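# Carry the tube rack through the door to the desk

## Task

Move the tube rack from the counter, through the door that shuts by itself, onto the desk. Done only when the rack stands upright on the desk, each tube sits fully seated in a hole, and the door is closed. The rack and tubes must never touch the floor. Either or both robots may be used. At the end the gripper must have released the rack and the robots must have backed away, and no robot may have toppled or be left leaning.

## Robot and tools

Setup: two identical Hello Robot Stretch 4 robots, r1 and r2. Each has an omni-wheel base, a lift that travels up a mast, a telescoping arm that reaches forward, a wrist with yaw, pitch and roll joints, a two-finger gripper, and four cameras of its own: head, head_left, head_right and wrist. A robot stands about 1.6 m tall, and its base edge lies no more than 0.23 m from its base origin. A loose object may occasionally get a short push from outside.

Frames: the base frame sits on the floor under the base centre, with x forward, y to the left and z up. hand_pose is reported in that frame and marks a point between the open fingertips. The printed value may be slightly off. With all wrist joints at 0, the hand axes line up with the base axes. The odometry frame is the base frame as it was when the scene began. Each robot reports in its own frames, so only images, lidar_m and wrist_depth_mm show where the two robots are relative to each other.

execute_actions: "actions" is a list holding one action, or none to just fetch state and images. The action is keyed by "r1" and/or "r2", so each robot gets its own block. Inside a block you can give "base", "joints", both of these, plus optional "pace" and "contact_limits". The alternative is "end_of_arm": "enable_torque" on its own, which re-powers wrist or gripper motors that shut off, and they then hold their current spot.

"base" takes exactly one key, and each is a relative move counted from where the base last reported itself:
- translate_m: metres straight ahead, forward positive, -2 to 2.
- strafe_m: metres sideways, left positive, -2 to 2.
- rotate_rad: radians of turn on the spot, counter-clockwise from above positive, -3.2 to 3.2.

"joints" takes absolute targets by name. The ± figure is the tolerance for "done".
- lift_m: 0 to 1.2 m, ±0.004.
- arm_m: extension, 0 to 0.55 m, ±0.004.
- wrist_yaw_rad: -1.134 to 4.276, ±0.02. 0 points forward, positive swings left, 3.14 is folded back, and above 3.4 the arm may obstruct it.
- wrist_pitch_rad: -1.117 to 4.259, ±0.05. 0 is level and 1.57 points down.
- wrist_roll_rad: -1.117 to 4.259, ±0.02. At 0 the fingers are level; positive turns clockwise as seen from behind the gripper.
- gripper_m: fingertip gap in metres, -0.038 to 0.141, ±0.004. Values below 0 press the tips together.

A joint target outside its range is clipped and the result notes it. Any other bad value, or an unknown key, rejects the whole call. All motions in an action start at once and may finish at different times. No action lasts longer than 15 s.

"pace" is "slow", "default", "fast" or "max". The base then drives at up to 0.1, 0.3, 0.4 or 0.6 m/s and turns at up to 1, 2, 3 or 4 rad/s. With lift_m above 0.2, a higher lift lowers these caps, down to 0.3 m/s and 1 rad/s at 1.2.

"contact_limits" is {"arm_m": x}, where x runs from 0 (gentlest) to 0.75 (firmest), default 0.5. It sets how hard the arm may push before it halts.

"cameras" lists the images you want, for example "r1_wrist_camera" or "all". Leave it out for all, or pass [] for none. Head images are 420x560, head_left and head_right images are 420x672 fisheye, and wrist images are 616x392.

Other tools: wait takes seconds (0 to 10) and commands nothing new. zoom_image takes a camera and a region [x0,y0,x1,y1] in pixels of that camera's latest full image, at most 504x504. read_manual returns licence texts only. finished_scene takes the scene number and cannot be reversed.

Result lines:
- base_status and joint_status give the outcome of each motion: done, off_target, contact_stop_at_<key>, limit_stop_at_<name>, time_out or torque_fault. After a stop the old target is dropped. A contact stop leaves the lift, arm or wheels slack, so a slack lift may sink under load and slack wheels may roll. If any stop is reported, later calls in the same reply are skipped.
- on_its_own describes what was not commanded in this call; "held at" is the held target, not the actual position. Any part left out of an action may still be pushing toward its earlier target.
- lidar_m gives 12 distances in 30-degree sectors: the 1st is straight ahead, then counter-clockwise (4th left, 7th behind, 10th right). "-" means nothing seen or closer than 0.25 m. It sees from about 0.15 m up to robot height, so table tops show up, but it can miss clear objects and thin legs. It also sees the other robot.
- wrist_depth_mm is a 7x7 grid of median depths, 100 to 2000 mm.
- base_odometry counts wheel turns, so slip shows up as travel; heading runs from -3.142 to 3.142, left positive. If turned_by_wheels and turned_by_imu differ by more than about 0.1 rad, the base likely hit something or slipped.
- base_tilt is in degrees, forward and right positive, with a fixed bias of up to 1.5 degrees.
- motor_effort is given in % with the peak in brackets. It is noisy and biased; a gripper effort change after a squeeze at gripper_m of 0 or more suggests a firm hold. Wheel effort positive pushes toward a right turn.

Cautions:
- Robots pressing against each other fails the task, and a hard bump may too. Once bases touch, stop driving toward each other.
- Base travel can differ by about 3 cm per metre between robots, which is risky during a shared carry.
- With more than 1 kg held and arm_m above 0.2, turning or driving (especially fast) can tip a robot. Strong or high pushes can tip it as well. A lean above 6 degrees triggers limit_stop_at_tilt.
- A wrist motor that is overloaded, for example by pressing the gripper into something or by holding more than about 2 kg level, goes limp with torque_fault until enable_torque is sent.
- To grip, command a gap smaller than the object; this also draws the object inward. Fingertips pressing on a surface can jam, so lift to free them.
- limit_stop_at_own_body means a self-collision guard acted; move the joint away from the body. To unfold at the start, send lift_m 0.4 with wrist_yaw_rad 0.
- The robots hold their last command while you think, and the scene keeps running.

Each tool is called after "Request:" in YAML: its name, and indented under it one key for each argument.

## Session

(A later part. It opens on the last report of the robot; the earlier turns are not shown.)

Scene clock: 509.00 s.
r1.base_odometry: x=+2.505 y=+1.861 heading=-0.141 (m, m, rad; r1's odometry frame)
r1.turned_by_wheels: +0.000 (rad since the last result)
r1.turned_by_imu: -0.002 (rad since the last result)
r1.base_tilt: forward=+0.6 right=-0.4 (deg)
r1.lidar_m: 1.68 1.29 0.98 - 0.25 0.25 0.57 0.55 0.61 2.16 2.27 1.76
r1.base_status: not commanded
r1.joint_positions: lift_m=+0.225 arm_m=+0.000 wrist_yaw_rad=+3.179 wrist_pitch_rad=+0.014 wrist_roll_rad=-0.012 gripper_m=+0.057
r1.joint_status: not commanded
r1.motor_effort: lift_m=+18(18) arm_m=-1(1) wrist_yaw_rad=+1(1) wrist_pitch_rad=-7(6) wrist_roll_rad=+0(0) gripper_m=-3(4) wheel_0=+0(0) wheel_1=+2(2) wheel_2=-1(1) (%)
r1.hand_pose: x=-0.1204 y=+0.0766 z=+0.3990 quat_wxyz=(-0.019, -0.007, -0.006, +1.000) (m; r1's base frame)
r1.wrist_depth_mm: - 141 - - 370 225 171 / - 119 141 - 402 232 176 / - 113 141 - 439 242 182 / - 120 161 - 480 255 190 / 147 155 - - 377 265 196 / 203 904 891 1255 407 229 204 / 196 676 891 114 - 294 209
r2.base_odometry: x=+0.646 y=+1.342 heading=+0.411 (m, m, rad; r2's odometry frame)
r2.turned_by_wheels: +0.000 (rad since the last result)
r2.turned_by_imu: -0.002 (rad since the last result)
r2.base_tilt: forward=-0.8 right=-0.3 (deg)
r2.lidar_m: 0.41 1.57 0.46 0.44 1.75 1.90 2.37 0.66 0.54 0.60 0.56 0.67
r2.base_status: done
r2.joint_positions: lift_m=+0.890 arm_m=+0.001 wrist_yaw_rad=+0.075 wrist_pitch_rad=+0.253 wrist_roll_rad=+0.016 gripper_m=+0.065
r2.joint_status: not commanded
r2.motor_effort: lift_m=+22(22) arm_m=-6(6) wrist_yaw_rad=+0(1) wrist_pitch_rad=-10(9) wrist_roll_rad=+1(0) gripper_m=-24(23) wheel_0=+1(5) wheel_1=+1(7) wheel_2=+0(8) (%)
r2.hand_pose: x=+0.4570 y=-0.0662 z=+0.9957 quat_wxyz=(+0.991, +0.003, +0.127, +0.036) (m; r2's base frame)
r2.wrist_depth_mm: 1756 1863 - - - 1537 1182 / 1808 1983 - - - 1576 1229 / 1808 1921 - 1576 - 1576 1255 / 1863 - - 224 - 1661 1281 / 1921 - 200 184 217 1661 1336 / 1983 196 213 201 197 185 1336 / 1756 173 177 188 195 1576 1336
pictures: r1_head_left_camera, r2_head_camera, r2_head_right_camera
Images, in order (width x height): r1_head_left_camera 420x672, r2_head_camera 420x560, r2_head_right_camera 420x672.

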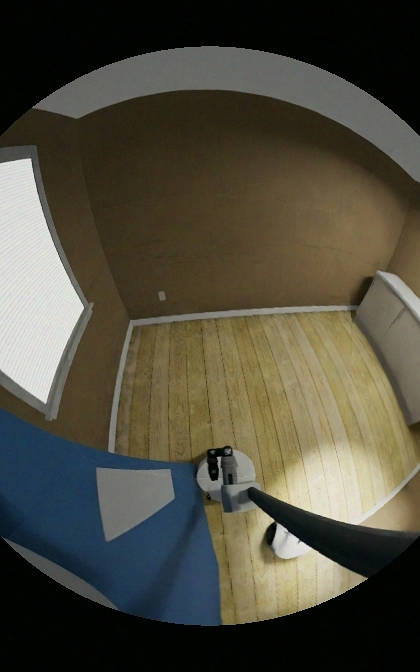

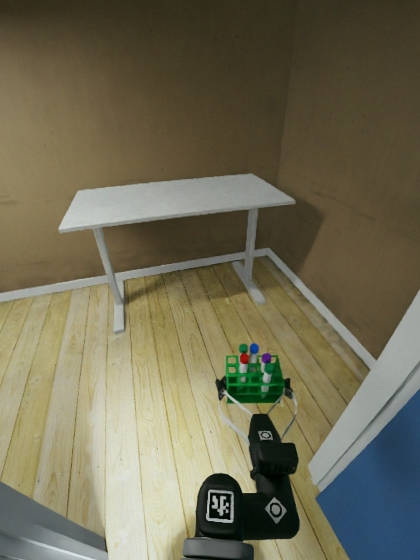

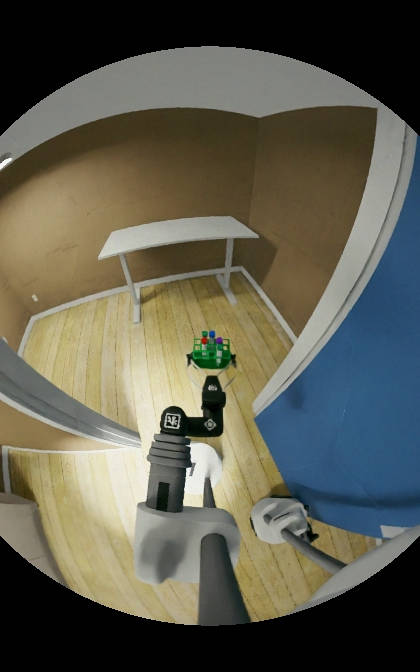

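Request:
execute_actions:
  actions:
    - {"r1": {"base": {"strafe_m": -0.35}, "pace": "slow"}, "r2": {"base": {"translate_m": 0.8}}}
  cameras: ["r2_head_camera", "r2_wrist_camera", "r1_head_left_camera"]

Scene clock: 523.00 s.
r1.base_odometry: x=+2.456 y=+1.514 heading=-0.141 (m, m, rad; r1's odometry frame)
r1.turned_by_wheels: +0.000 (rad since the last result)
r1.turned_by_imu: -0.004 (rad since the last result)
r1.base_tilt: forward=+0.5 right=-0.4 (deg)
r1.lidar_m: 1.69 1.75 1.30 1.30 0.25 0.42 1.18 1.00 1.24 1.82 1.89 1.78
r1.base_status: done
r1.joint_positions: lift_m=+0.225 arm_m=+0.000 wrist_yaw_rad=+3.179 wrist_pitch_rad=+0.014 wrist_roll_rad=-0.012 gripper_m=+0.057
r1.joint_status: not commanded
r1.motor_effort: lift_m=+18(17) arm_m=-1(1) wrist_yaw_rad=+1(1) wrist_pitch_rad=-7(7) wrist_roll_rad=+0(0) gripper_m=-4(2) wheel_0=+0(6) wheel_1=-1(4) wheel_2=+0(1) (%)
r1.hand_pose: x=-0.1204 y=+0.0766 z=+0.3990 quat_wxyz=(-0.019, -0.007, -0.006, +1.000) (m; r1's base frame)
r1.wrist_depth_mm: - 141 - - - 500 259 / - 118 141 - - 539 263 / - 114 142 - - 627 282 / - 120 161 - - 732 304 / 147 155 - 1618 1336 831 327 / 202 1060 1397 1255 1078 517 347 / 196 1042 931 114 - 798 373
r2.base_odometry: x=+1.379 y=+1.662 heading=+0.411 (m, m, rad; r2's odometry frame)
r2.turned_by_wheels: +0.000 (rad since the last result)
r2.turned_by_imu: -0.001 (rad since the last result)
r2.base_tilt: forward=-0.8 right=-0.3 (deg)
r2.lidar_m: 0.41 0.83 0.92 2.65 0.89 0.74 1.16 0.64 0.48 0.62 1.07 1.04
r2.base_status: done
r2.joint_positions: lift_m=+0.890 arm_m=+0.001 wrist_yaw_rad=+0.075 wrist_pitch_rad=+0.253 wrist_roll_rad=+0.016 gripper_m=+0.065
r2.joint_status: not commanded
r2.motor_effort: lift_m=+22(22) arm_m=-6(5) wrist_yaw_rad=+1(0) wrist_pitch_rad=-10(10) wrist_roll_rad=+0(0) gripper_m=-23(23) wheel_0=+0(6) wheel_1=+1(8) wheel_2=+2(9) (%)
r2.hand_pose: x=+0.4570 y=-0.0662 z=+0.9957 quat_wxyz=(+0.991, +0.003, +0.127, +0.036) (m; r2's base frame)
r2.wrist_depth_mm: 1182 1281 1336 1430 1537 1160 946 / 1182 1281 1397 1537 1618 1182 946 / 1229 1281 1366 1464 1464 1205 946 / 768 707 640 224 1464 1205 976 / 1281 1366 200 183 218 1281 1008 / 1308 196 212 201 197 186 1025 / 1308 173 177 188 196 1336 1008
pictures: r1_head_left_camera, r2_head_camera, r2_wrist_camera
Images, in order (width x height): r1_head_left_camera 420x672, r2_head_camera 420x560, r2_wrist_camera 616x392.

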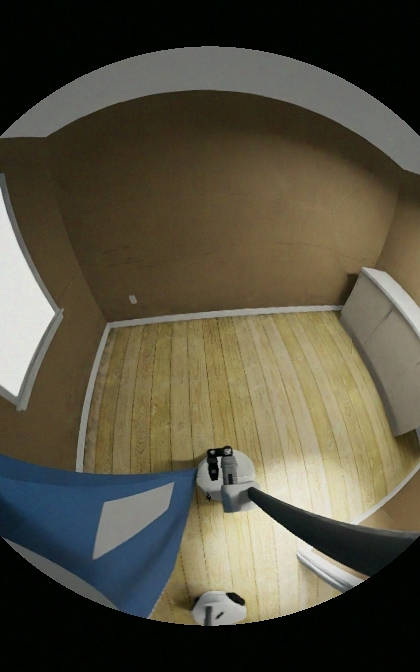

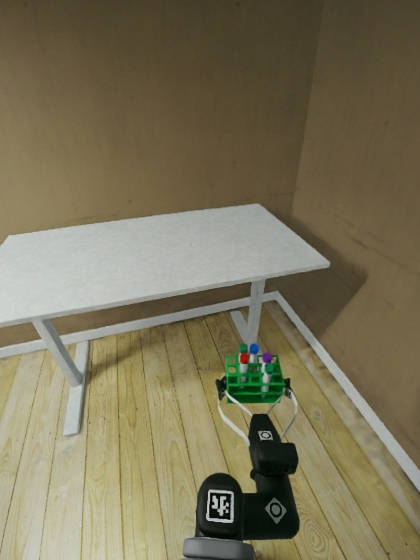

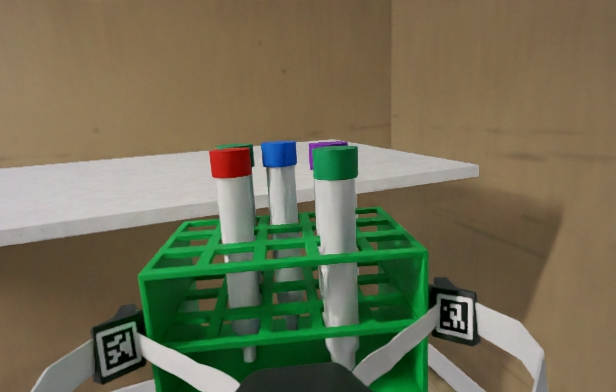

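Request:
execute_actions:
  actions:
    - {"r1": {"base": {"translate_m": -0.2}, "pace": "slow"}, "r2": {"base": {"rotate_rad": 0.37}, "joints": {"lift_m": 0.95}, "pace": "slow"}}
  cameras: ["r2_wrist_camera", "r1_head_left_camera"]

Request:
execute_actions:
  actions:
    - {"r1": {"base": {"translate_m": -0.3}, "pace": "slow"}, "r2": {"base": {"translate_m": 0.3}, "joints": {"arm_m": 0.27}}}
  cameras: ["r2_head_camera", "r2_wrist_camera", "r1_head_left_camera"]

Scene clock: 542.03 s.
r1.base_odometry: x=+2.259 y=+1.542 heading=-0.141 (m, m, rad; r1's odometry frame)
r1.turned_by_wheels: +0.000 (rad since the last result)
r1.turned_by_imu: -0.004 (rad since the last result)
r1.base_tilt: forward=+0.7 right=-0.5 (deg)
r1.lidar_m: 1.88 0.25 1.70 0.25 0.25 0.47 0.99 0.83 0.97 1.82 1.89 1.99
r1.base_status: done
r1.joint_positions: lift_m=+0.225 arm_m=+0.000 wrist_yaw_rad=+3.179 wrist_pitch_rad=+0.014 wrist_roll_rad=-0.012 gripper_m=+0.057
r1.joint_status: not commanded
r1.motor_effort: lift_m=+18(18) arm_m=-1(1) wrist_yaw_rad=+1(1) wrist_pitch_rad=-7(7) wrist_roll_rad=+0(0) gripper_m=-3(2) wheel_0=-2(4) wheel_1=+0(3) wheel_2=+2(6) (%)
r1.hand_pose: x=-0.1204 y=+0.0766 z=+0.3990 quat_wxyz=(-0.019, -0.007, -0.006, +1.000) (m; r1's base frame)
r1.wrist_depth_mm: - 141 - - - 768 294 / - 118 141 - - 904 319 / - 114 142 - - - 347 / - 120 161 - - - 382 / 147 155 - - 1138 1661 413 / 202 1537 1336 1160 1078 788 449 / 195 1025 960 114 - 831 488
r2.base_odometry: x=+1.379 y=+1.662 heading=+0.780 (m, m, rad; r2's odometry frame)
r2.turned_by_wheels: +0.369 (rad since the last result)
r2.turned_by_imu: +0.368 (rad since the last result)
r2.base_tilt: forward=-0.9 right=-0.4 (deg)
r2.lidar_m: 0.40 0.87 2.33 1.44 0.75 1.01 0.77 0.48 0.48 1.08 1.13 0.87
r2.base_status: done
r2.joint_positions: lift_m=+0.950 arm_m=+0.001 wrist_yaw_rad=+0.075 wrist_pitch_rad=+0.253 wrist_roll_rad=+0.016 gripper_m=+0.065
r2.joint_status: all done
r2.motor_effort: lift_m=+23(23) arm_m=-5(6) wrist_yaw_rad=+0(0) wrist_pitch_rad=-9(9) wrist_roll_rad=+0(1) gripper_m=-22(23) wheel_0=-4(6) wheel_1=-3(7) wheel_2=-2(7) (%)
r2.hand_pose: x=+0.4570 y=-0.0662 z=+1.0556 quat_wxyz=(+0.991, +0.003, +0.127, +0.036) (m; r2's base frame)
r2.wrist_depth_mm: 1308 1308 1281 1281 1281 1308 1308 / 1336 1366 1397 1366 1336 1336 1430 / 1397 1397 1397 1366 1366 1397 1397 / 1042 991 768 226 854 820 788 / 732 668 200 195 218 1499 1366 / 1499 195 211 202 190 186 1499 / 1576 173 177 188 195 1576 1499
pictures: r1_head_left_camera, r2_wrist_camera
Images, in order (width x height): r1_head_left_camera 420x672, r2_wrist_camera 616x392.

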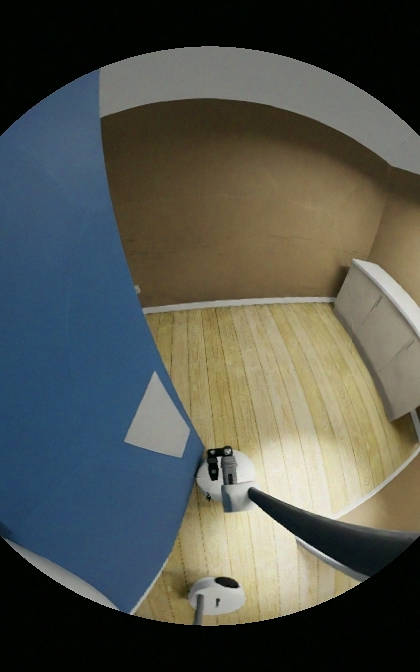

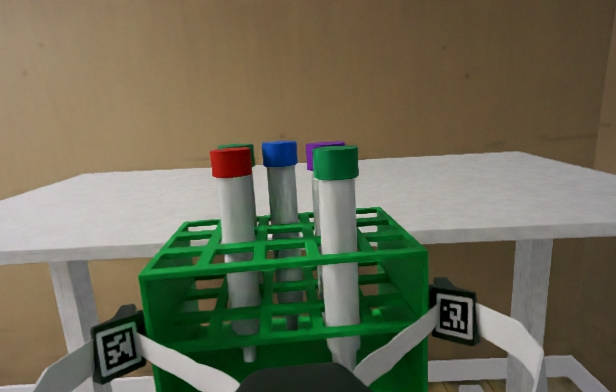

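Scene clock: 546.30 s.
r1.base_odometry: x=+1.962 y=+1.584 heading=-0.141 (m, m, rad; r1's odometry frame)
r1.turned_by_wheels: +0.000 (rad since the last result)
r1.turned_by_imu: -0.001 (rad since the last result)
r1.base_tilt: forward=+0.6 right=-0.4 (deg)
r1.lidar_m: 0.30 0.25 - 0.25 0.27 0.68 0.97 2.62 0.64 1.42 1.89 2.30
r1.base_status: done
r1.joint_positions: lift_m=+0.225 arm_m=+0.000 wrist_yaw_rad=+3.179 wrist_pitch_rad=+0.014 wrist_roll_rad=-0.012 gripper_m=+0.057
r1.joint_status: not commanded
r1.motor_effort: lift_m=+18(18) arm_m=-1(1) wrist_yaw_rad=+1(1) wrist_pitch_rad=-6(7) wrist_roll_rad=+0(0) gripper_m=-1(3) wheel_0=-4(6) wheel_1=-1(4) wheel_2=+1(5) (%)
r1.hand_pose: x=-0.1204 y=+0.0766 z=+0.3990 quat_wxyz=(-0.019, -0.007, -0.006, +1.000) (m; r1's base frame)
r1.wrist_depth_mm: - 141 - - - - 585 / - 119 141 - - - 627 / - 114 142 - - - 1808 / - 120 161 - - - 1863 / 147 155 - - 1138 1863 1499 / 201 1808 1397 1160 1078 1008 1025 / 195 1098 931 114 - 831 788
r2.base_odometry: x=+1.592 y=+1.873 heading=+0.781 (m, m, rad; r2's odometry frame)
r2.turned_by_wheels: +0.000 (rad since the last result)
r2.turned_by_imu: +0.000 (rad since the last result)
r2.base_tilt: forward=-1.0 right=-0.4 (deg)
r2.lidar_m: 0.52 0.56 0.77 2.63 0.93 0.94 0.92 0.73 0.93 1.08 0.77 0.56
r2.base_status: done
r2.joint_positions: lift_m=+0.950 arm_m=+0.269 wrist_yaw_rad=+0.075 wrist_pitch_rad=+0.254 wrist_roll_rad=+0.016 gripper_m=+0.065
r2.joint_status: all done
r2.motor_effort: lift_m=+23(24) arm_m=+6(10) wrist_yaw_rad=+1(1) wrist_pitch_rad=-10(10) wrist_roll_rad=+2(0) gripper_m=-25(24) wheel_0=+3(6) wheel_1=+2(5) wheel_2=+1(10) (%)
r2.hand_pose: x=+0.7249 y=-0.0662 z=+1.0556 quat_wxyz=(+0.991, +0.003, +0.127, +0.036) (m; r2's base frame)
r2.wrist_depth_mm: 778 768 778 778 778 788 778 / 798 788 809 809 809 809 798 / 820 809 831 820 831 831 842 / 854 854 759 224 842 809 778 / 621 591 201 182 217 525 517 / 442 196 213 202 198 185 382 / 332 173 177 189 195 300 309
pictures: r1_head_left_camera, r2_head_camera, r2_wrist_camera
Images, in order (width x height): r1_head_left_camera 420x672, r2_head_camera 420x560, r2_wrist_camera 616x392.

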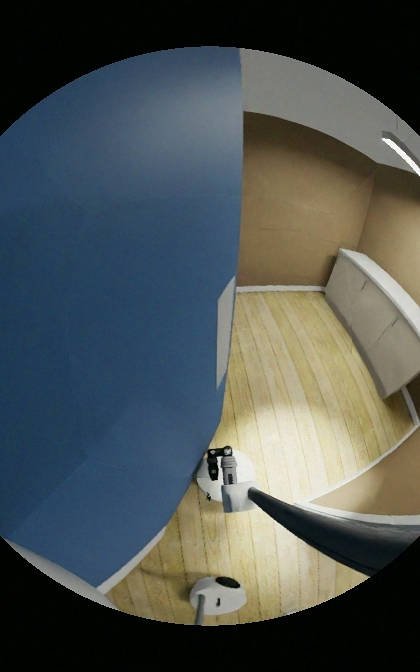

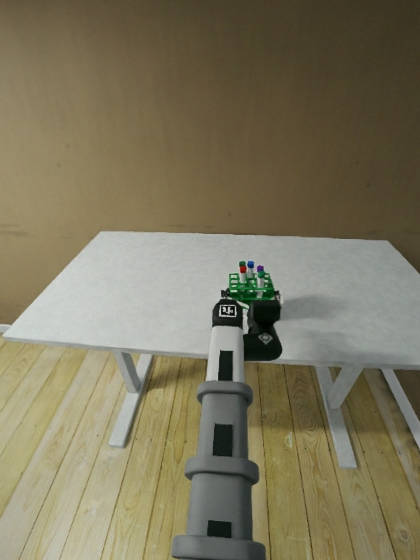

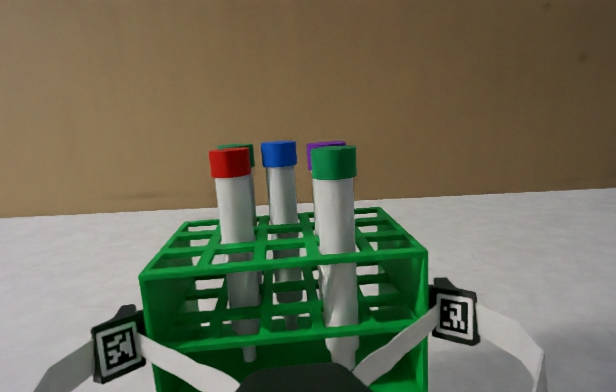

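Request:
execute_actions:
  actions:
    - {"r1": {"base": {"translate_m": -0.1}, "pace": "slow"}, "r2": {"joints": {"lift_m": 0.887}, "pace": "slow"}}
  cameras: ["r2_head_camera", "r2_wrist_camera"]

Scene clock: 556.47 s.
r1.base_odometry: x=+1.863 y=+1.598 heading=-0.141 (m, m, rad; r1's odometry frame)
r1.turned_by_wheels: +0.000 (rad since the last result)
r1.turned_by_imu: -0.003 (rad since the last result)
r1.base_tilt: forward=+0.6 right=-0.4 (deg)
r1.lidar_m: 0.26 0.25 - 0.25 0.30 0.92 0.87 1.72 0.58 1.05 1.88 2.42
r1.base_status: done
r1.joint_positions: lift_m=+0.225 arm_m=+0.000 wrist_yaw_rad=+3.179 wrist_pitch_rad=+0.014 wrist_roll_rad=-0.012 gripper_m=+0.057
r1.joint_status: not commanded
r1.motor_effort: lift_m=+17(17) arm_m=-1(1) wrist_yaw_rad=+1(1) wrist_pitch_rad=-7(7) wrist_roll_rad=+0(1) gripper_m=-4(4) wheel_0=-4(4) wheel_1=-1(7) wheel_2=+1(7) (%)
r1.hand_pose: x=-0.1204 y=+0.0766 z=+0.3990 quat_wxyz=(-0.019, -0.007, -0.006, +1.000) (m; r1's base frame)
r1.wrist_depth_mm: - 141 - - - - 1661 / - 119 141 - - - 1661 / - 114 141 - - - 1756 / - 120 161 - - - 1808 / 147 156 - - 1060 1756 1618 / 201 1756 1366 1060 991 991 1060 / 195 1098 946 114 - 831 778
r2.base_odometry: x=+1.592 y=+1.873 heading=+0.781 (m, m, rad; r2's odometry frame)
r2.turned_by_wheels: +0.000 (rad since the last result)
r2.turned_by_imu: +0.001 (rad since the last result)
r2.base_tilt: forward=-0.8 right=-0.4 (deg)
r2.lidar_m: 0.53 0.56 0.79 2.62 0.94 0.93 0.89 0.72 0.93 1.07 0.77 0.55
r2.base_status: not commanded
r2.joint_positions: lift_m=+0.887 arm_m=+0.269 wrist_yaw_rad=+0.075 wrist_pitch_rad=+0.254 wrist_roll_rad=+0.016 gripper_m=+0.065
r2.joint_status: all done
r2.motor_effort: lift_m=+17(21) arm_m=+6(5) wrist_yaw_rad=+0(1) wrist_pitch_rad=-10(10) wrist_roll_rad=+1(1) gripper_m=-21(23) wheel_0=+3(2) wheel_1=+2(2) wheel_2=+1(1) (%)
r2.hand_pose: x=+0.7249 y=-0.0662 z=+0.9931 quat_wxyz=(+0.991, +0.003, +0.127, +0.036) (m; r2's base frame)
r2.wrist_depth_mm: 768 759 778 778 778 768 778 / 788 798 788 809 798 798 798 / 820 831 831 820 831 820 831 / 723 683 535 224 597 569 544 / 433 415 201 182 218 368 359 / 312 196 213 202 198 185 272 / 234 173 176 188 196 212 213
pictures: r2_head_camera, r2_wrist_camera
Images, in order (width x height): r2_head_camera 420x560, r2_wrist_camera 616x392.

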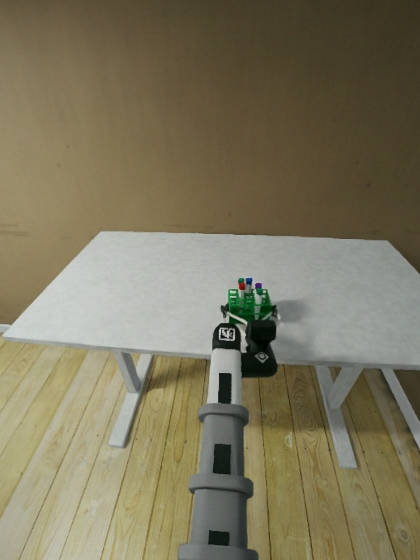

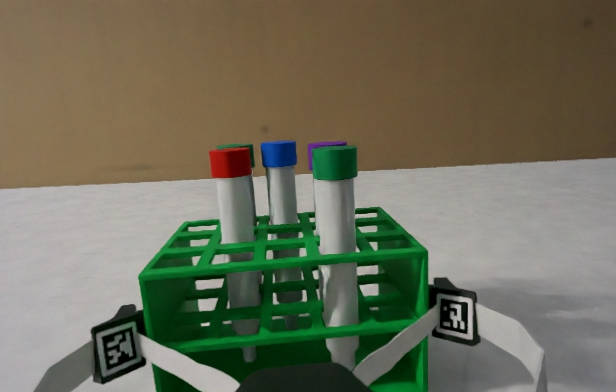

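Request:
execute_actions:
  actions:
    - {"r1": {"base": {"strafe_m": -0.35}, "pace": "slow"}, "r2": {"joints": {"gripper_m": 0.141}}}
  cameras: ["r2_head_camera", "r2_wrist_camera", "r1_head_left_camera"]

Scene clock: 564.57 s.
r1.base_odometry: x=+1.813 y=+1.252 heading=-0.141 (m, m, rad; r1's odometry frame)
r1.turned_by_wheels: +0.000 (rad since the last result)
r1.turned_by_imu: -0.003 (rad since the last result)
r1.base_tilt: forward=+0.6 right=-0.4 (deg)
r1.lidar_m: 0.25 2.42 0.25 0.25 0.59 0.98 1.15 0.28 0.38 0.99 1.55 2.07
r1.base_status: done
r1.joint_positions: lift_m=+0.225 arm_m=+0.000 wrist_yaw_rad=+3.180 wrist_pitch_rad=+0.014 wrist_roll_rad=-0.012 gripper_m=+0.057
r1.joint_status: not commanded
r1.motor_effort: lift_m=+18(17) arm_m=-2(1) wrist_yaw_rad=-1(5) wrist_pitch_rad=-7(7) wrist_roll_rad=+1(1) gripper_m=-2(3) wheel_0=+1(6) wheel_1=+0(4) wheel_2=-1(3) (%)
r1.hand_pose: x=-0.1205 y=+0.0763 z=+0.3990 quat_wxyz=(-0.019, -0.007, -0.006, +1.000) (m; r1's base frame)
r1.wrist_depth_mm: - 141 - - - - - / - 118 141 - - 1983 - / - 113 142 - - - - / - 119 160 - - - - / 147 154 - - 1255 1025 1537 / 202 430 1397 1229 1060 1008 1042 / 195 421 917 114 - 831 788
r2.base_odometry: x=+1.592 y=+1.873 heading=+0.781 (m, m, rad; r2's odometry frame)
r2.turned_by_wheels: +0.000 (rad since the last result)
r2.turned_by_imu: +0.001 (rad since the last result)
r2.base_tilt: forward=-0.8 right=-0.3 (deg)
r2.lidar_m: 0.54 0.57 0.77 2.58 0.93 0.94 0.85 0.73 0.92 1.07 0.77 0.56
r2.base_status: not commanded
r2.joint_positions: lift_m=+0.887 arm_m=+0.269 wrist_yaw_rad=+0.075 wrist_pitch_rad=+0.253 wrist_roll_rad=+0.016 gripper_m=+0.141
r2.joint_status: all done
r2.motor_effort: lift_m=+17(17) arm_m=+6(6) wrist_yaw_rad=+0(1) wrist_pitch_rad=-8(10) wrist_roll_rad=+0(1) gripper_m=-2(25) wheel_0=+3(3) wheel_1=+2(2) wheel_2=+1(1) (%)
r2.hand_pose: x=+0.7250 y=-0.0662 z=+0.9933 quat_wxyz=(+0.991, +0.003, +0.126, +0.036) (m; r2's base frame)
r2.wrist_depth_mm: 768 778 778 778 778 778 778 / 809 798 809 798 798 798 820 / 809 820 831 820 831 831 842 / 732 699 591 242 597 564 549 / 436 424 221 202 246 373 366 / 314 200 224 211 203 251 273 / 243 197 211 150 220 220 219
pictures: r1_head_left_camera, r2_head_camera, r2_wrist_camera
Images, in order (width x height): r1_head_left_camera 420x672, r2_head_camera 420x560, r2_wrist_camera 616x392.

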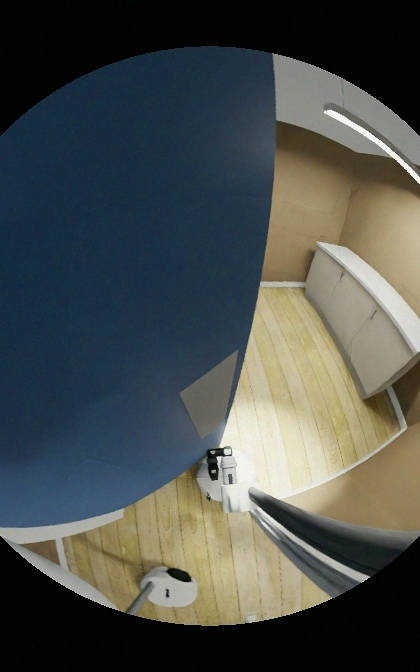

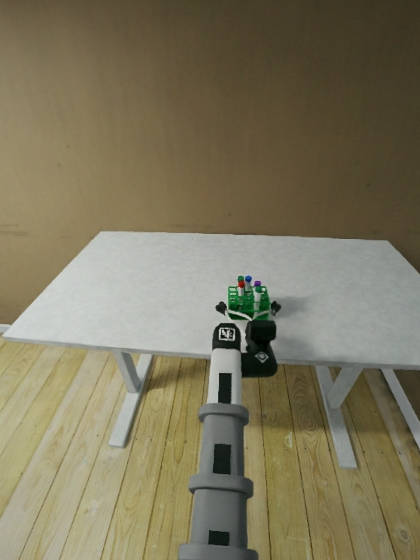

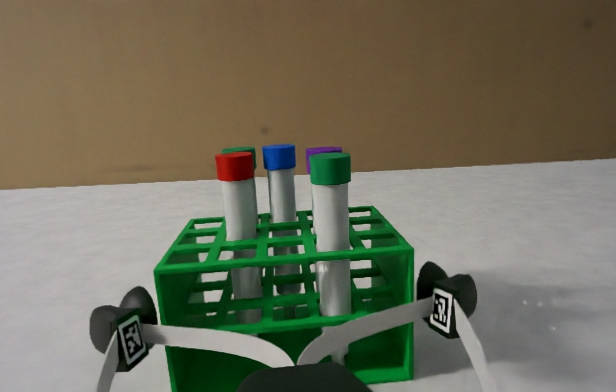

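Request:
execute_actions:
  actions:
    - {"r1": {"base": {"translate_m": 0.04}, "pace": "slow"}, "r2": {"joints": {"arm_m": 0.15}, "pace": "slow"}}
  cameras: ["r2_wrist_camera"]

Request:
execute_actions:
  actions:
    - {"r1": {"base": {"strafe_m": -0.25}, "pace": "slow"}, "r2": {"joints": {"arm_m": 0.0}, "base": {"translate_m": -0.1}}}
  cameras: ["r2_head_camera", "r2_wrist_camera", "r1_head_left_camera"]

Scene clock: 576.53 s.
r1.base_odometry: x=+1.853 y=+1.246 heading=-0.141 (m, m, rad; r1's odometry frame)
r1.turned_by_wheels: +0.000 (rad since the last result)
r1.turned_by_imu: -0.002 (rad since the last result)
r1.base_tilt: forward=+0.6 right=-0.4 (deg)
r1.lidar_m: 0.25 2.37 0.25 0.25 0.54 0.99 1.16 0.31 0.45 1.20 1.56 2.07
r1.base_status: done
r1.joint_positions: lift_m=+0.225 arm_m=+0.000 wrist_yaw_rad=+3.181 wrist_pitch_rad=+0.014 wrist_roll_rad=-0.012 gripper_m=+0.057
r1.joint_status: not commanded
r1.motor_effort: lift_m=+18(18) arm_m=-1(1) wrist_yaw_rad=-5(8) wrist_pitch_rad=-7(7) wrist_roll_rad=-1(1) gripper_m=-2(3) wheel_0=+0(2) wheel_1=+2(4) wheel_2=-3(7) (%)
r1.hand_pose: x=-0.1206 y=+0.0760 z=+0.3990 quat_wxyz=(-0.020, -0.007, -0.006, +1.000) (m; r1's base frame)
r1.wrist_depth_mm: - 141 - - - - - / - 119 140 - - - - / - 113 142 - - - - / - 119 159 - - - - / 147 153 - - 1229 1042 1537 / 202 445 574 1229 1078 991 1025 / 195 445 904 114 - 820 768
r2.base_odometry: x=+1.592 y=+1.873 heading=+0.781 (m, m, rad; r2's odometry frame)
r2.turned_by_wheels: +0.000 (rad since the last result)
r2.turned_by_imu: +0.001 (rad since the last result)
r2.base_tilt: forward=-0.8 right=-0.4 (deg)
r2.lidar_m: 0.55 0.55 0.80 2.60 0.93 0.94 0.83 0.72 0.94 1.08 0.75 0.59
r2.base_status: not commanded
r2.joint_positions: lift_m=+0.887 arm_m=+0.151 wrist_yaw_rad=+0.075 wrist_pitch_rad=+0.253 wrist_roll_rad=+0.016 gripper_m=+0.141
r2.joint_status: all done
r2.motor_effort: lift_m=+17(17) arm_m=-6(9) wrist_yaw_rad=+0(0) wrist_pitch_rad=-8(8) wrist_roll_rad=+0(0) gripper_m=-1(1) wheel_0=+3(3) wheel_1=+2(2) wheel_2=+1(1) (%)
r2.hand_pose: x=+0.6071 y=-0.0662 z=+0.9933 quat_wxyz=(+0.991, +0.003, +0.126, +0.036) (m; r2's base frame)
r2.wrist_depth_mm: 866 891 878 878 891 878 891 / 904 904 917 917 904 931 904 / 931 946 931 931 931 931 931 / 741 707 539 353 585 574 554 / 442 424 370 342 362 373 366 / 314 211 297 290 254 252 273 / 243 218 220 150 224 220 220
pictures: r2_wrist_camera
Images, in order (width x height): r2_wrist_camera 616x392.

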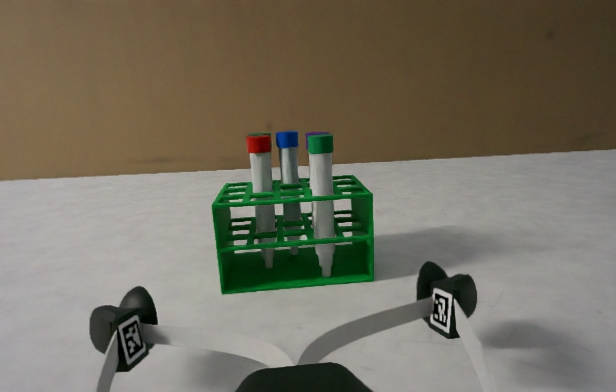

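Scene clock: 580.17 s.
r1.base_odometry: x=+1.818 y=+0.998 heading=-0.141 (m, m, rad; r1's odometry frame)
r1.turned_by_wheels: +0.000 (rad since the last result)
r1.turned_by_imu: -0.001 (rad since the last result)
r1.base_tilt: forward=+0.5 right=-0.5 (deg)
r1.lidar_m: 2.27 2.34 0.25 0.25 0.78 0.32 0.25 0.31 0.43 1.13 1.28 1.73
r1.base_status: done
r1.joint_positions: lift_m=+0.225 arm_m=+0.000 wrist_yaw_rad=+3.179 wrist_pitch_rad=+0.014 wrist_roll_rad=-0.012 gripper_m=+0.057
r1.joint_status: not commanded
r1.motor_effort: lift_m=+18(17) arm_m=-1(1) wrist_yaw_rad=+1(4) wrist_pitch_rad=-7(7) wrist_roll_rad=+0(0) gripper_m=-2(2) wheel_0=+2(7) wheel_1=+0(3) wheel_2=+0(3) (%)
r1.hand_pose: x=-0.1204 y=+0.0765 z=+0.3990 quat_wxyz=(-0.019, -0.007, -0.006, +1.000) (m; r1's base frame)
r1.wrist_depth_mm: - 141 424 469 - - - / - 119 141 436 - - - / - 114 142 421 - - - / - 120 161 427 - - - / 148 155 442 430 1921 1499 976 / 202 449 449 430 1060 1008 960 / 196 459 445 114 - 820 778
r2.base_odometry: x=+1.521 y=+1.803 heading=+0.781 (m, m, rad; r2's odometry frame)
r2.turned_by_wheels: +0.000 (rad since the last result)
r2.turned_by_imu: +0.001 (rad since the last result)
r2.base_tilt: forward=-0.8 right=-0.4 (deg)
r2.lidar_m: 0.63 0.67 0.93 2.23 0.85 0.96 0.73 0.62 0.78 1.07 0.89 0.66
r2.base_status: done
r2.joint_positions: lift_m=+0.887 arm_m=+0.001 wrist_yaw_rad=+0.075 wrist_pitch_rad=+0.253 wrist_roll_rad=+0.016 gripper_m=+0.141
r2.joint_status: all done
r2.motor_effort: lift_m=+17(17) arm_m=-6(6) wrist_yaw_rad=+1(0) wrist_pitch_rad=-6(8) wrist_roll_rad=+1(1) gripper_m=-1(0) wheel_0=-1(6) wheel_1=+0(8) wheel_2=+1(9) (%)
r2.hand_pose: x=+0.4570 y=-0.0663 z=+0.9933 quat_wxyz=(+0.991, +0.003, +0.126, +0.036) (m; r2's base frame)
r2.wrist_depth_mm: 1138 1098 1118 1118 1138 1118 1138 / 1160 1160 1160 1138 1160 1182 1182 / 1182 1182 1205 976 1182 1182 1182 / 750 707 654 569 609 580 559 / 445 462 449 433 452 436 424 / 1308 211 1336 1336 1336 1308 878 / 917 1430 1366 150 1397 1430 931
pictures: r1_head_left_camera, r2_head_camera, r2_wrist_camera
Images, in order (width x height): r1_head_left_camera 420x672, r2_head_camera 420x560, r2_wrist_camera 616x392.

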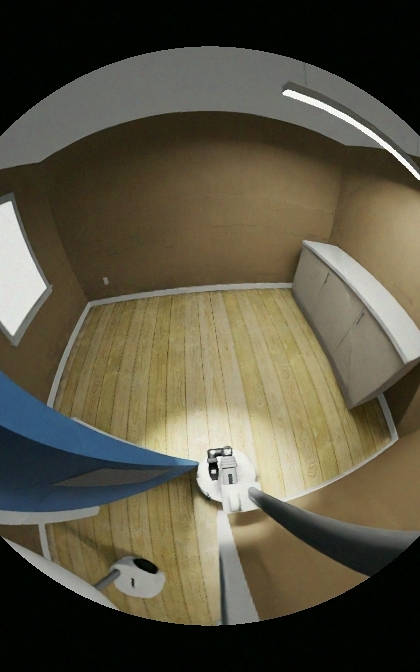

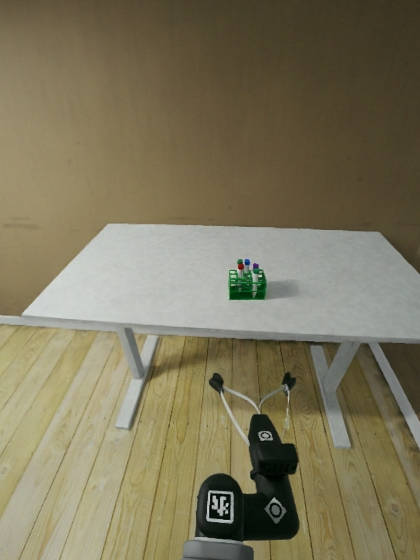

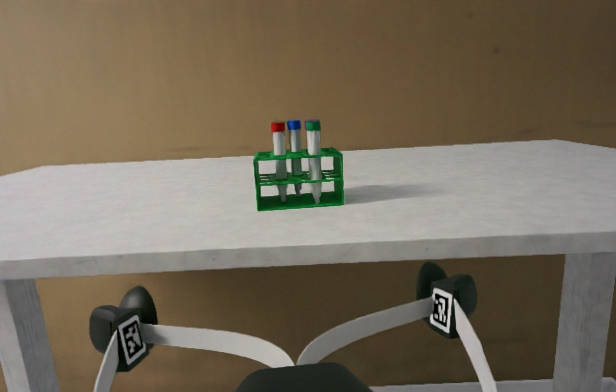

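Request:
execute_actions:
  actions:
    - {"r1": {"base": {"strafe_m": -0.25}, "pace": "slow"}}
  cameras: ["r1_head_left_camera"]

Scene clock: 586.87 s.
r1.base_odometry: x=+1.783 y=+0.751 heading=-0.141 (m, m, rad; r1's odometry frame)
r1.turned_by_wheels: +0.000 (rad since the last result)
r1.turned_by_imu: -0.002 (rad since the last result)
r1.base_tilt: forward=+0.6 right=-0.4 (deg)
r1.lidar_m: 2.27 2.36 2.21 1.32 0.40 0.29 0.28 0.29 0.44 1.12 1.02 1.35
r1.base_status: done
r1.joint_positions: lift_m=+0.225 arm_m=+0.000 wrist_yaw_rad=+3.179 wrist_pitch_rad=+0.014 wrist_roll_rad=-0.012 gripper_m=+0.057
r1.joint_status: not commanded
r1.motor_effort: lift_m=+17(17) arm_m=-1(1) wrist_yaw_rad=+1(1) wrist_pitch_rad=-7(7) wrist_roll_rad=+0(0) gripper_m=-2(3) wheel_0=+1(6) wheel_1=-2(3) wheel_2=+0(2) (%)
r1.hand_pose: x=-0.1204 y=+0.0765 z=+0.3990 quat_wxyz=(-0.019, -0.007, -0.006, +1.000) (m; r1's base frame)
r1.wrist_depth_mm: - 141 430 424 421 407 418 / - 118 140 430 427 410 418 / - 114 141 430 430 421 421 / - 120 161 433 433 427 424 / 147 156 442 433 433 427 424 / 202 449 439 436 433 415 418 / 196 445 445 114 - 430 418
r2.base_odometry: x=+1.521 y=+1.803 heading=+0.781 (m, m, rad; r2's odometry frame)
r2.turned_by_wheels: +0.000 (rad since the last result)
r2.turned_by_imu: +0.001 (rad since the last result)
r2.base_tilt: forward=-0.9 right=-0.5 (deg)
r2.lidar_m: 0.62 0.67 0.93 2.20 0.87 0.67 0.63 0.63 0.78 1.07 0.91 0.66
r2.base_status: not commanded
r2.joint_positions: lift_m=+0.887 arm_m=+0.001 wrist_yaw_rad=+0.075 wrist_pitch_rad=+0.253 wrist_roll_rad=+0.016 gripper_m=+0.141
r2.joint_status: not commanded
r2.motor_effort: lift_m=+17(17) arm_m=-6(6) wrist_yaw_rad=+0(1) wrist_pitch_rad=-7(8) wrist_roll_rad=+0(1) gripper_m=+0(1) wheel_0=-1(1) wheel_1=+0(0) wheel_2=+1(0) (%)
r2.hand_pose: x=+0.4570 y=-0.0663 z=+0.9933 quat_wxyz=(+0.991, +0.003, +0.126, +0.036) (m; r2's base frame)
r2.wrist_depth_mm: 1118 1138 1098 1138 1118 1138 1138 / 1138 1160 1138 1160 1160 1160 1182 / 1182 1160 1182 991 1205 1182 1205 / 750 715 661 574 609 580 559 / 445 462 449 436 449 433 427 / 1308 211 1336 1308 1281 1336 866 / 917 1366 1397 150 1366 1397 931
pictures: r1_head_left_camera
Images, in order (width x height): r1_head_left_camera 420x672.

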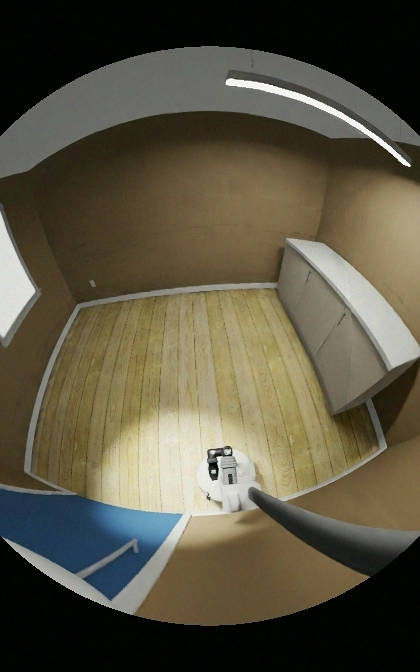

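Request:
execute_actions:
  actions: []
  cameras: ["r1_head_left_camera", "r2_head_camera", "r2_wrist_camera"]

Request:
zoom_image:
  camera: "r2_head_camera"
  region: [200, 240, 300, 320]

Request:
zoom_image:
  camera: "r1_head_left_camera"
  region: [0, 440, 260, 630]

Scene clock: 591.77 s.
r1.base_odometry: x=+1.783 y=+0.751 heading=-0.141 (m, m, rad; r1's odometry frame)
r1.turned_by_wheels: +0.000 (rad since the last result)
r1.turned_by_imu: -0.001 (rad since the last result)
r1.base_tilt: forward=+0.6 right=-0.5 (deg)
r1.lidar_m: 2.25 2.35 2.19 1.32 0.42 0.31 0.28 0.29 0.43 1.15 1.04 1.37
r1.base_status: done
r1.joint_positions: lift_m=+0.225 arm_m=+0.000 wrist_yaw_rad=+3.179 wrist_pitch_rad=+0.014 wrist_roll_rad=-0.012 gripper_m=+0.057
r1.joint_status: not commanded
r1.motor_effort: lift_m=+18(17) arm_m=-1(1) wrist_yaw_rad=+1(1) wrist_pitch_rad=-7(7) wrist_roll_rad=+0(0) gripper_m=-2(3) wheel_0=+1(6) wheel_1=-2(3) wheel_2=+0(2) (%)
r1.hand_pose: x=-0.1204 y=+0.0765 z=+0.3990 quat_wxyz=(-0.019, -0.007, -0.006, +1.000) (m; r1's base frame)
r1.wrist_depth_mm: - 141 430 427 424 404 418 / - 118 141 430 427 410 421 / - 114 141 430 430 418 427 / - 120 161 433 430 427 424 / 147 155 439 436 430 427 421 / 201 445 439 433 433 418 418 / 196 449 442 114 - 433 418
r2.base_odometry: x=+1.521 y=+1.803 heading=+0.781 (m, m, rad; r2's odometry frame)
r2.turned_by_wheels: +0.000 (rad since the last result)
r2.turned_by_imu: +0.000 (rad since the last result)
r2.base_tilt: forward=-0.9 right=-0.4 (deg)
r2.lidar_m: 0.62 0.66 0.93 2.22 0.86 0.64 0.61 0.64 0.79 1.08 0.88 0.64
r2.base_status: not commanded
r2.joint_positions: lift_m=+0.887 arm_m=+0.001 wrist_yaw_rad=+0.075 wrist_pitch_rad=+0.253 wrist_roll_rad=+0.016 gripper_m=+0.141
r2.joint_status: not commanded
r2.motor_effort: lift_m=+17(17) arm_m=-6(6) wrist_yaw_rad=+0(1) wrist_pitch_rad=-7(8) wrist_roll_rad=+1(1) gripper_m=-1(1) wheel_0=-1(1) wheel_1=+0(0) wheel_2=+0(0) (%)
r2.hand_pose: x=+0.4570 y=-0.0663 z=+0.9933 quat_wxyz=(+0.991, +0.003, +0.126, +0.036) (m; r2's base frame)
r2.wrist_depth_mm: 1118 1118 1118 1118 1138 1138 1118 / 1160 1138 1182 1160 1160 1160 1138 / 1182 1182 1182 991 1205 1205 1205 / 741 699 654 574 603 585 559 / 445 459 449 436 442 436 427 / 1308 211 1336 1336 1308 1308 878 / 931 1366 1397 150 1366 1397 931
pictures: r1_head_left_camera, r2_head_camera, r2_wrist_camera
Images, in order (width x height): r1_head_left_camera 420x672, r2_head_camera 420x560, r2_wrist_camera 616x392.

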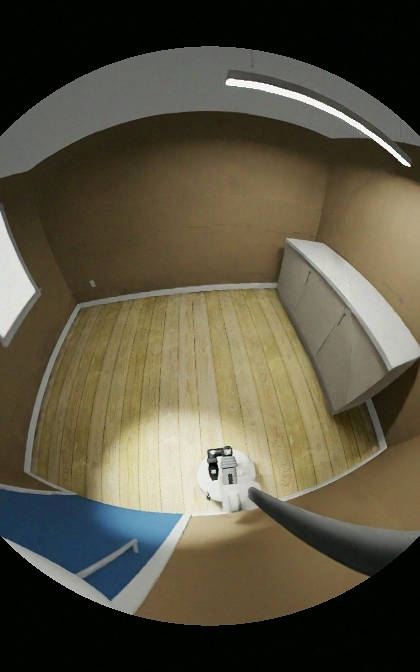

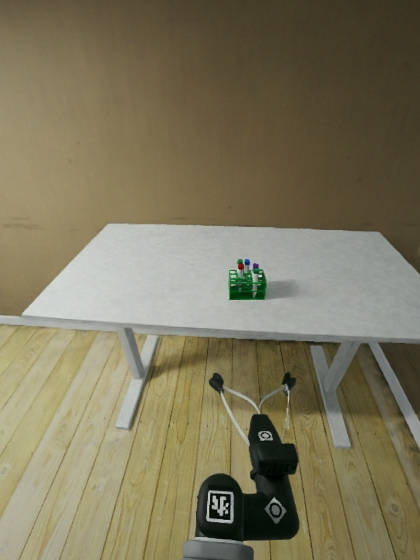

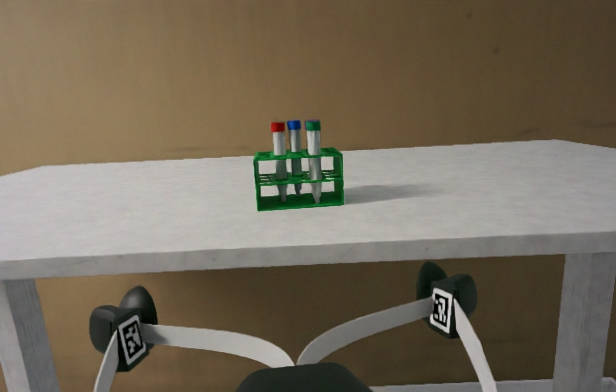

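Region (200, 240, 300, 320) of r2_head_camera's 420x560 image, scaled by 5.040, with more detail than that image has; it fills the top 403 rows of this view, and the rest is white.

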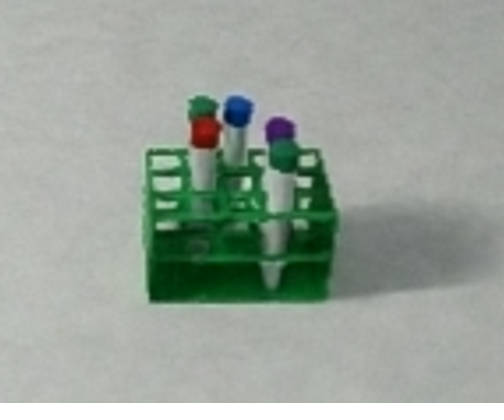

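Region (0, 440, 260, 630) of r1_head_left_camera's 420x672 image, scaled by 1.938, with more detail than that image has; it fills the top 368 rows of this view, and the rest is white.

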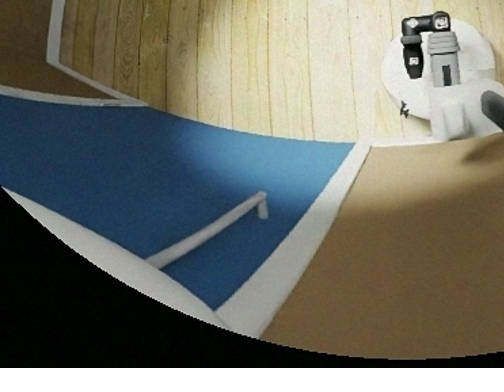

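The rack is upright on the desk with all five tubes seated. The door is shut and both robots are clear, so I'm ending scene 1.

Request:
finished_scene:
  scene: 1

The scene is finished: the task was done.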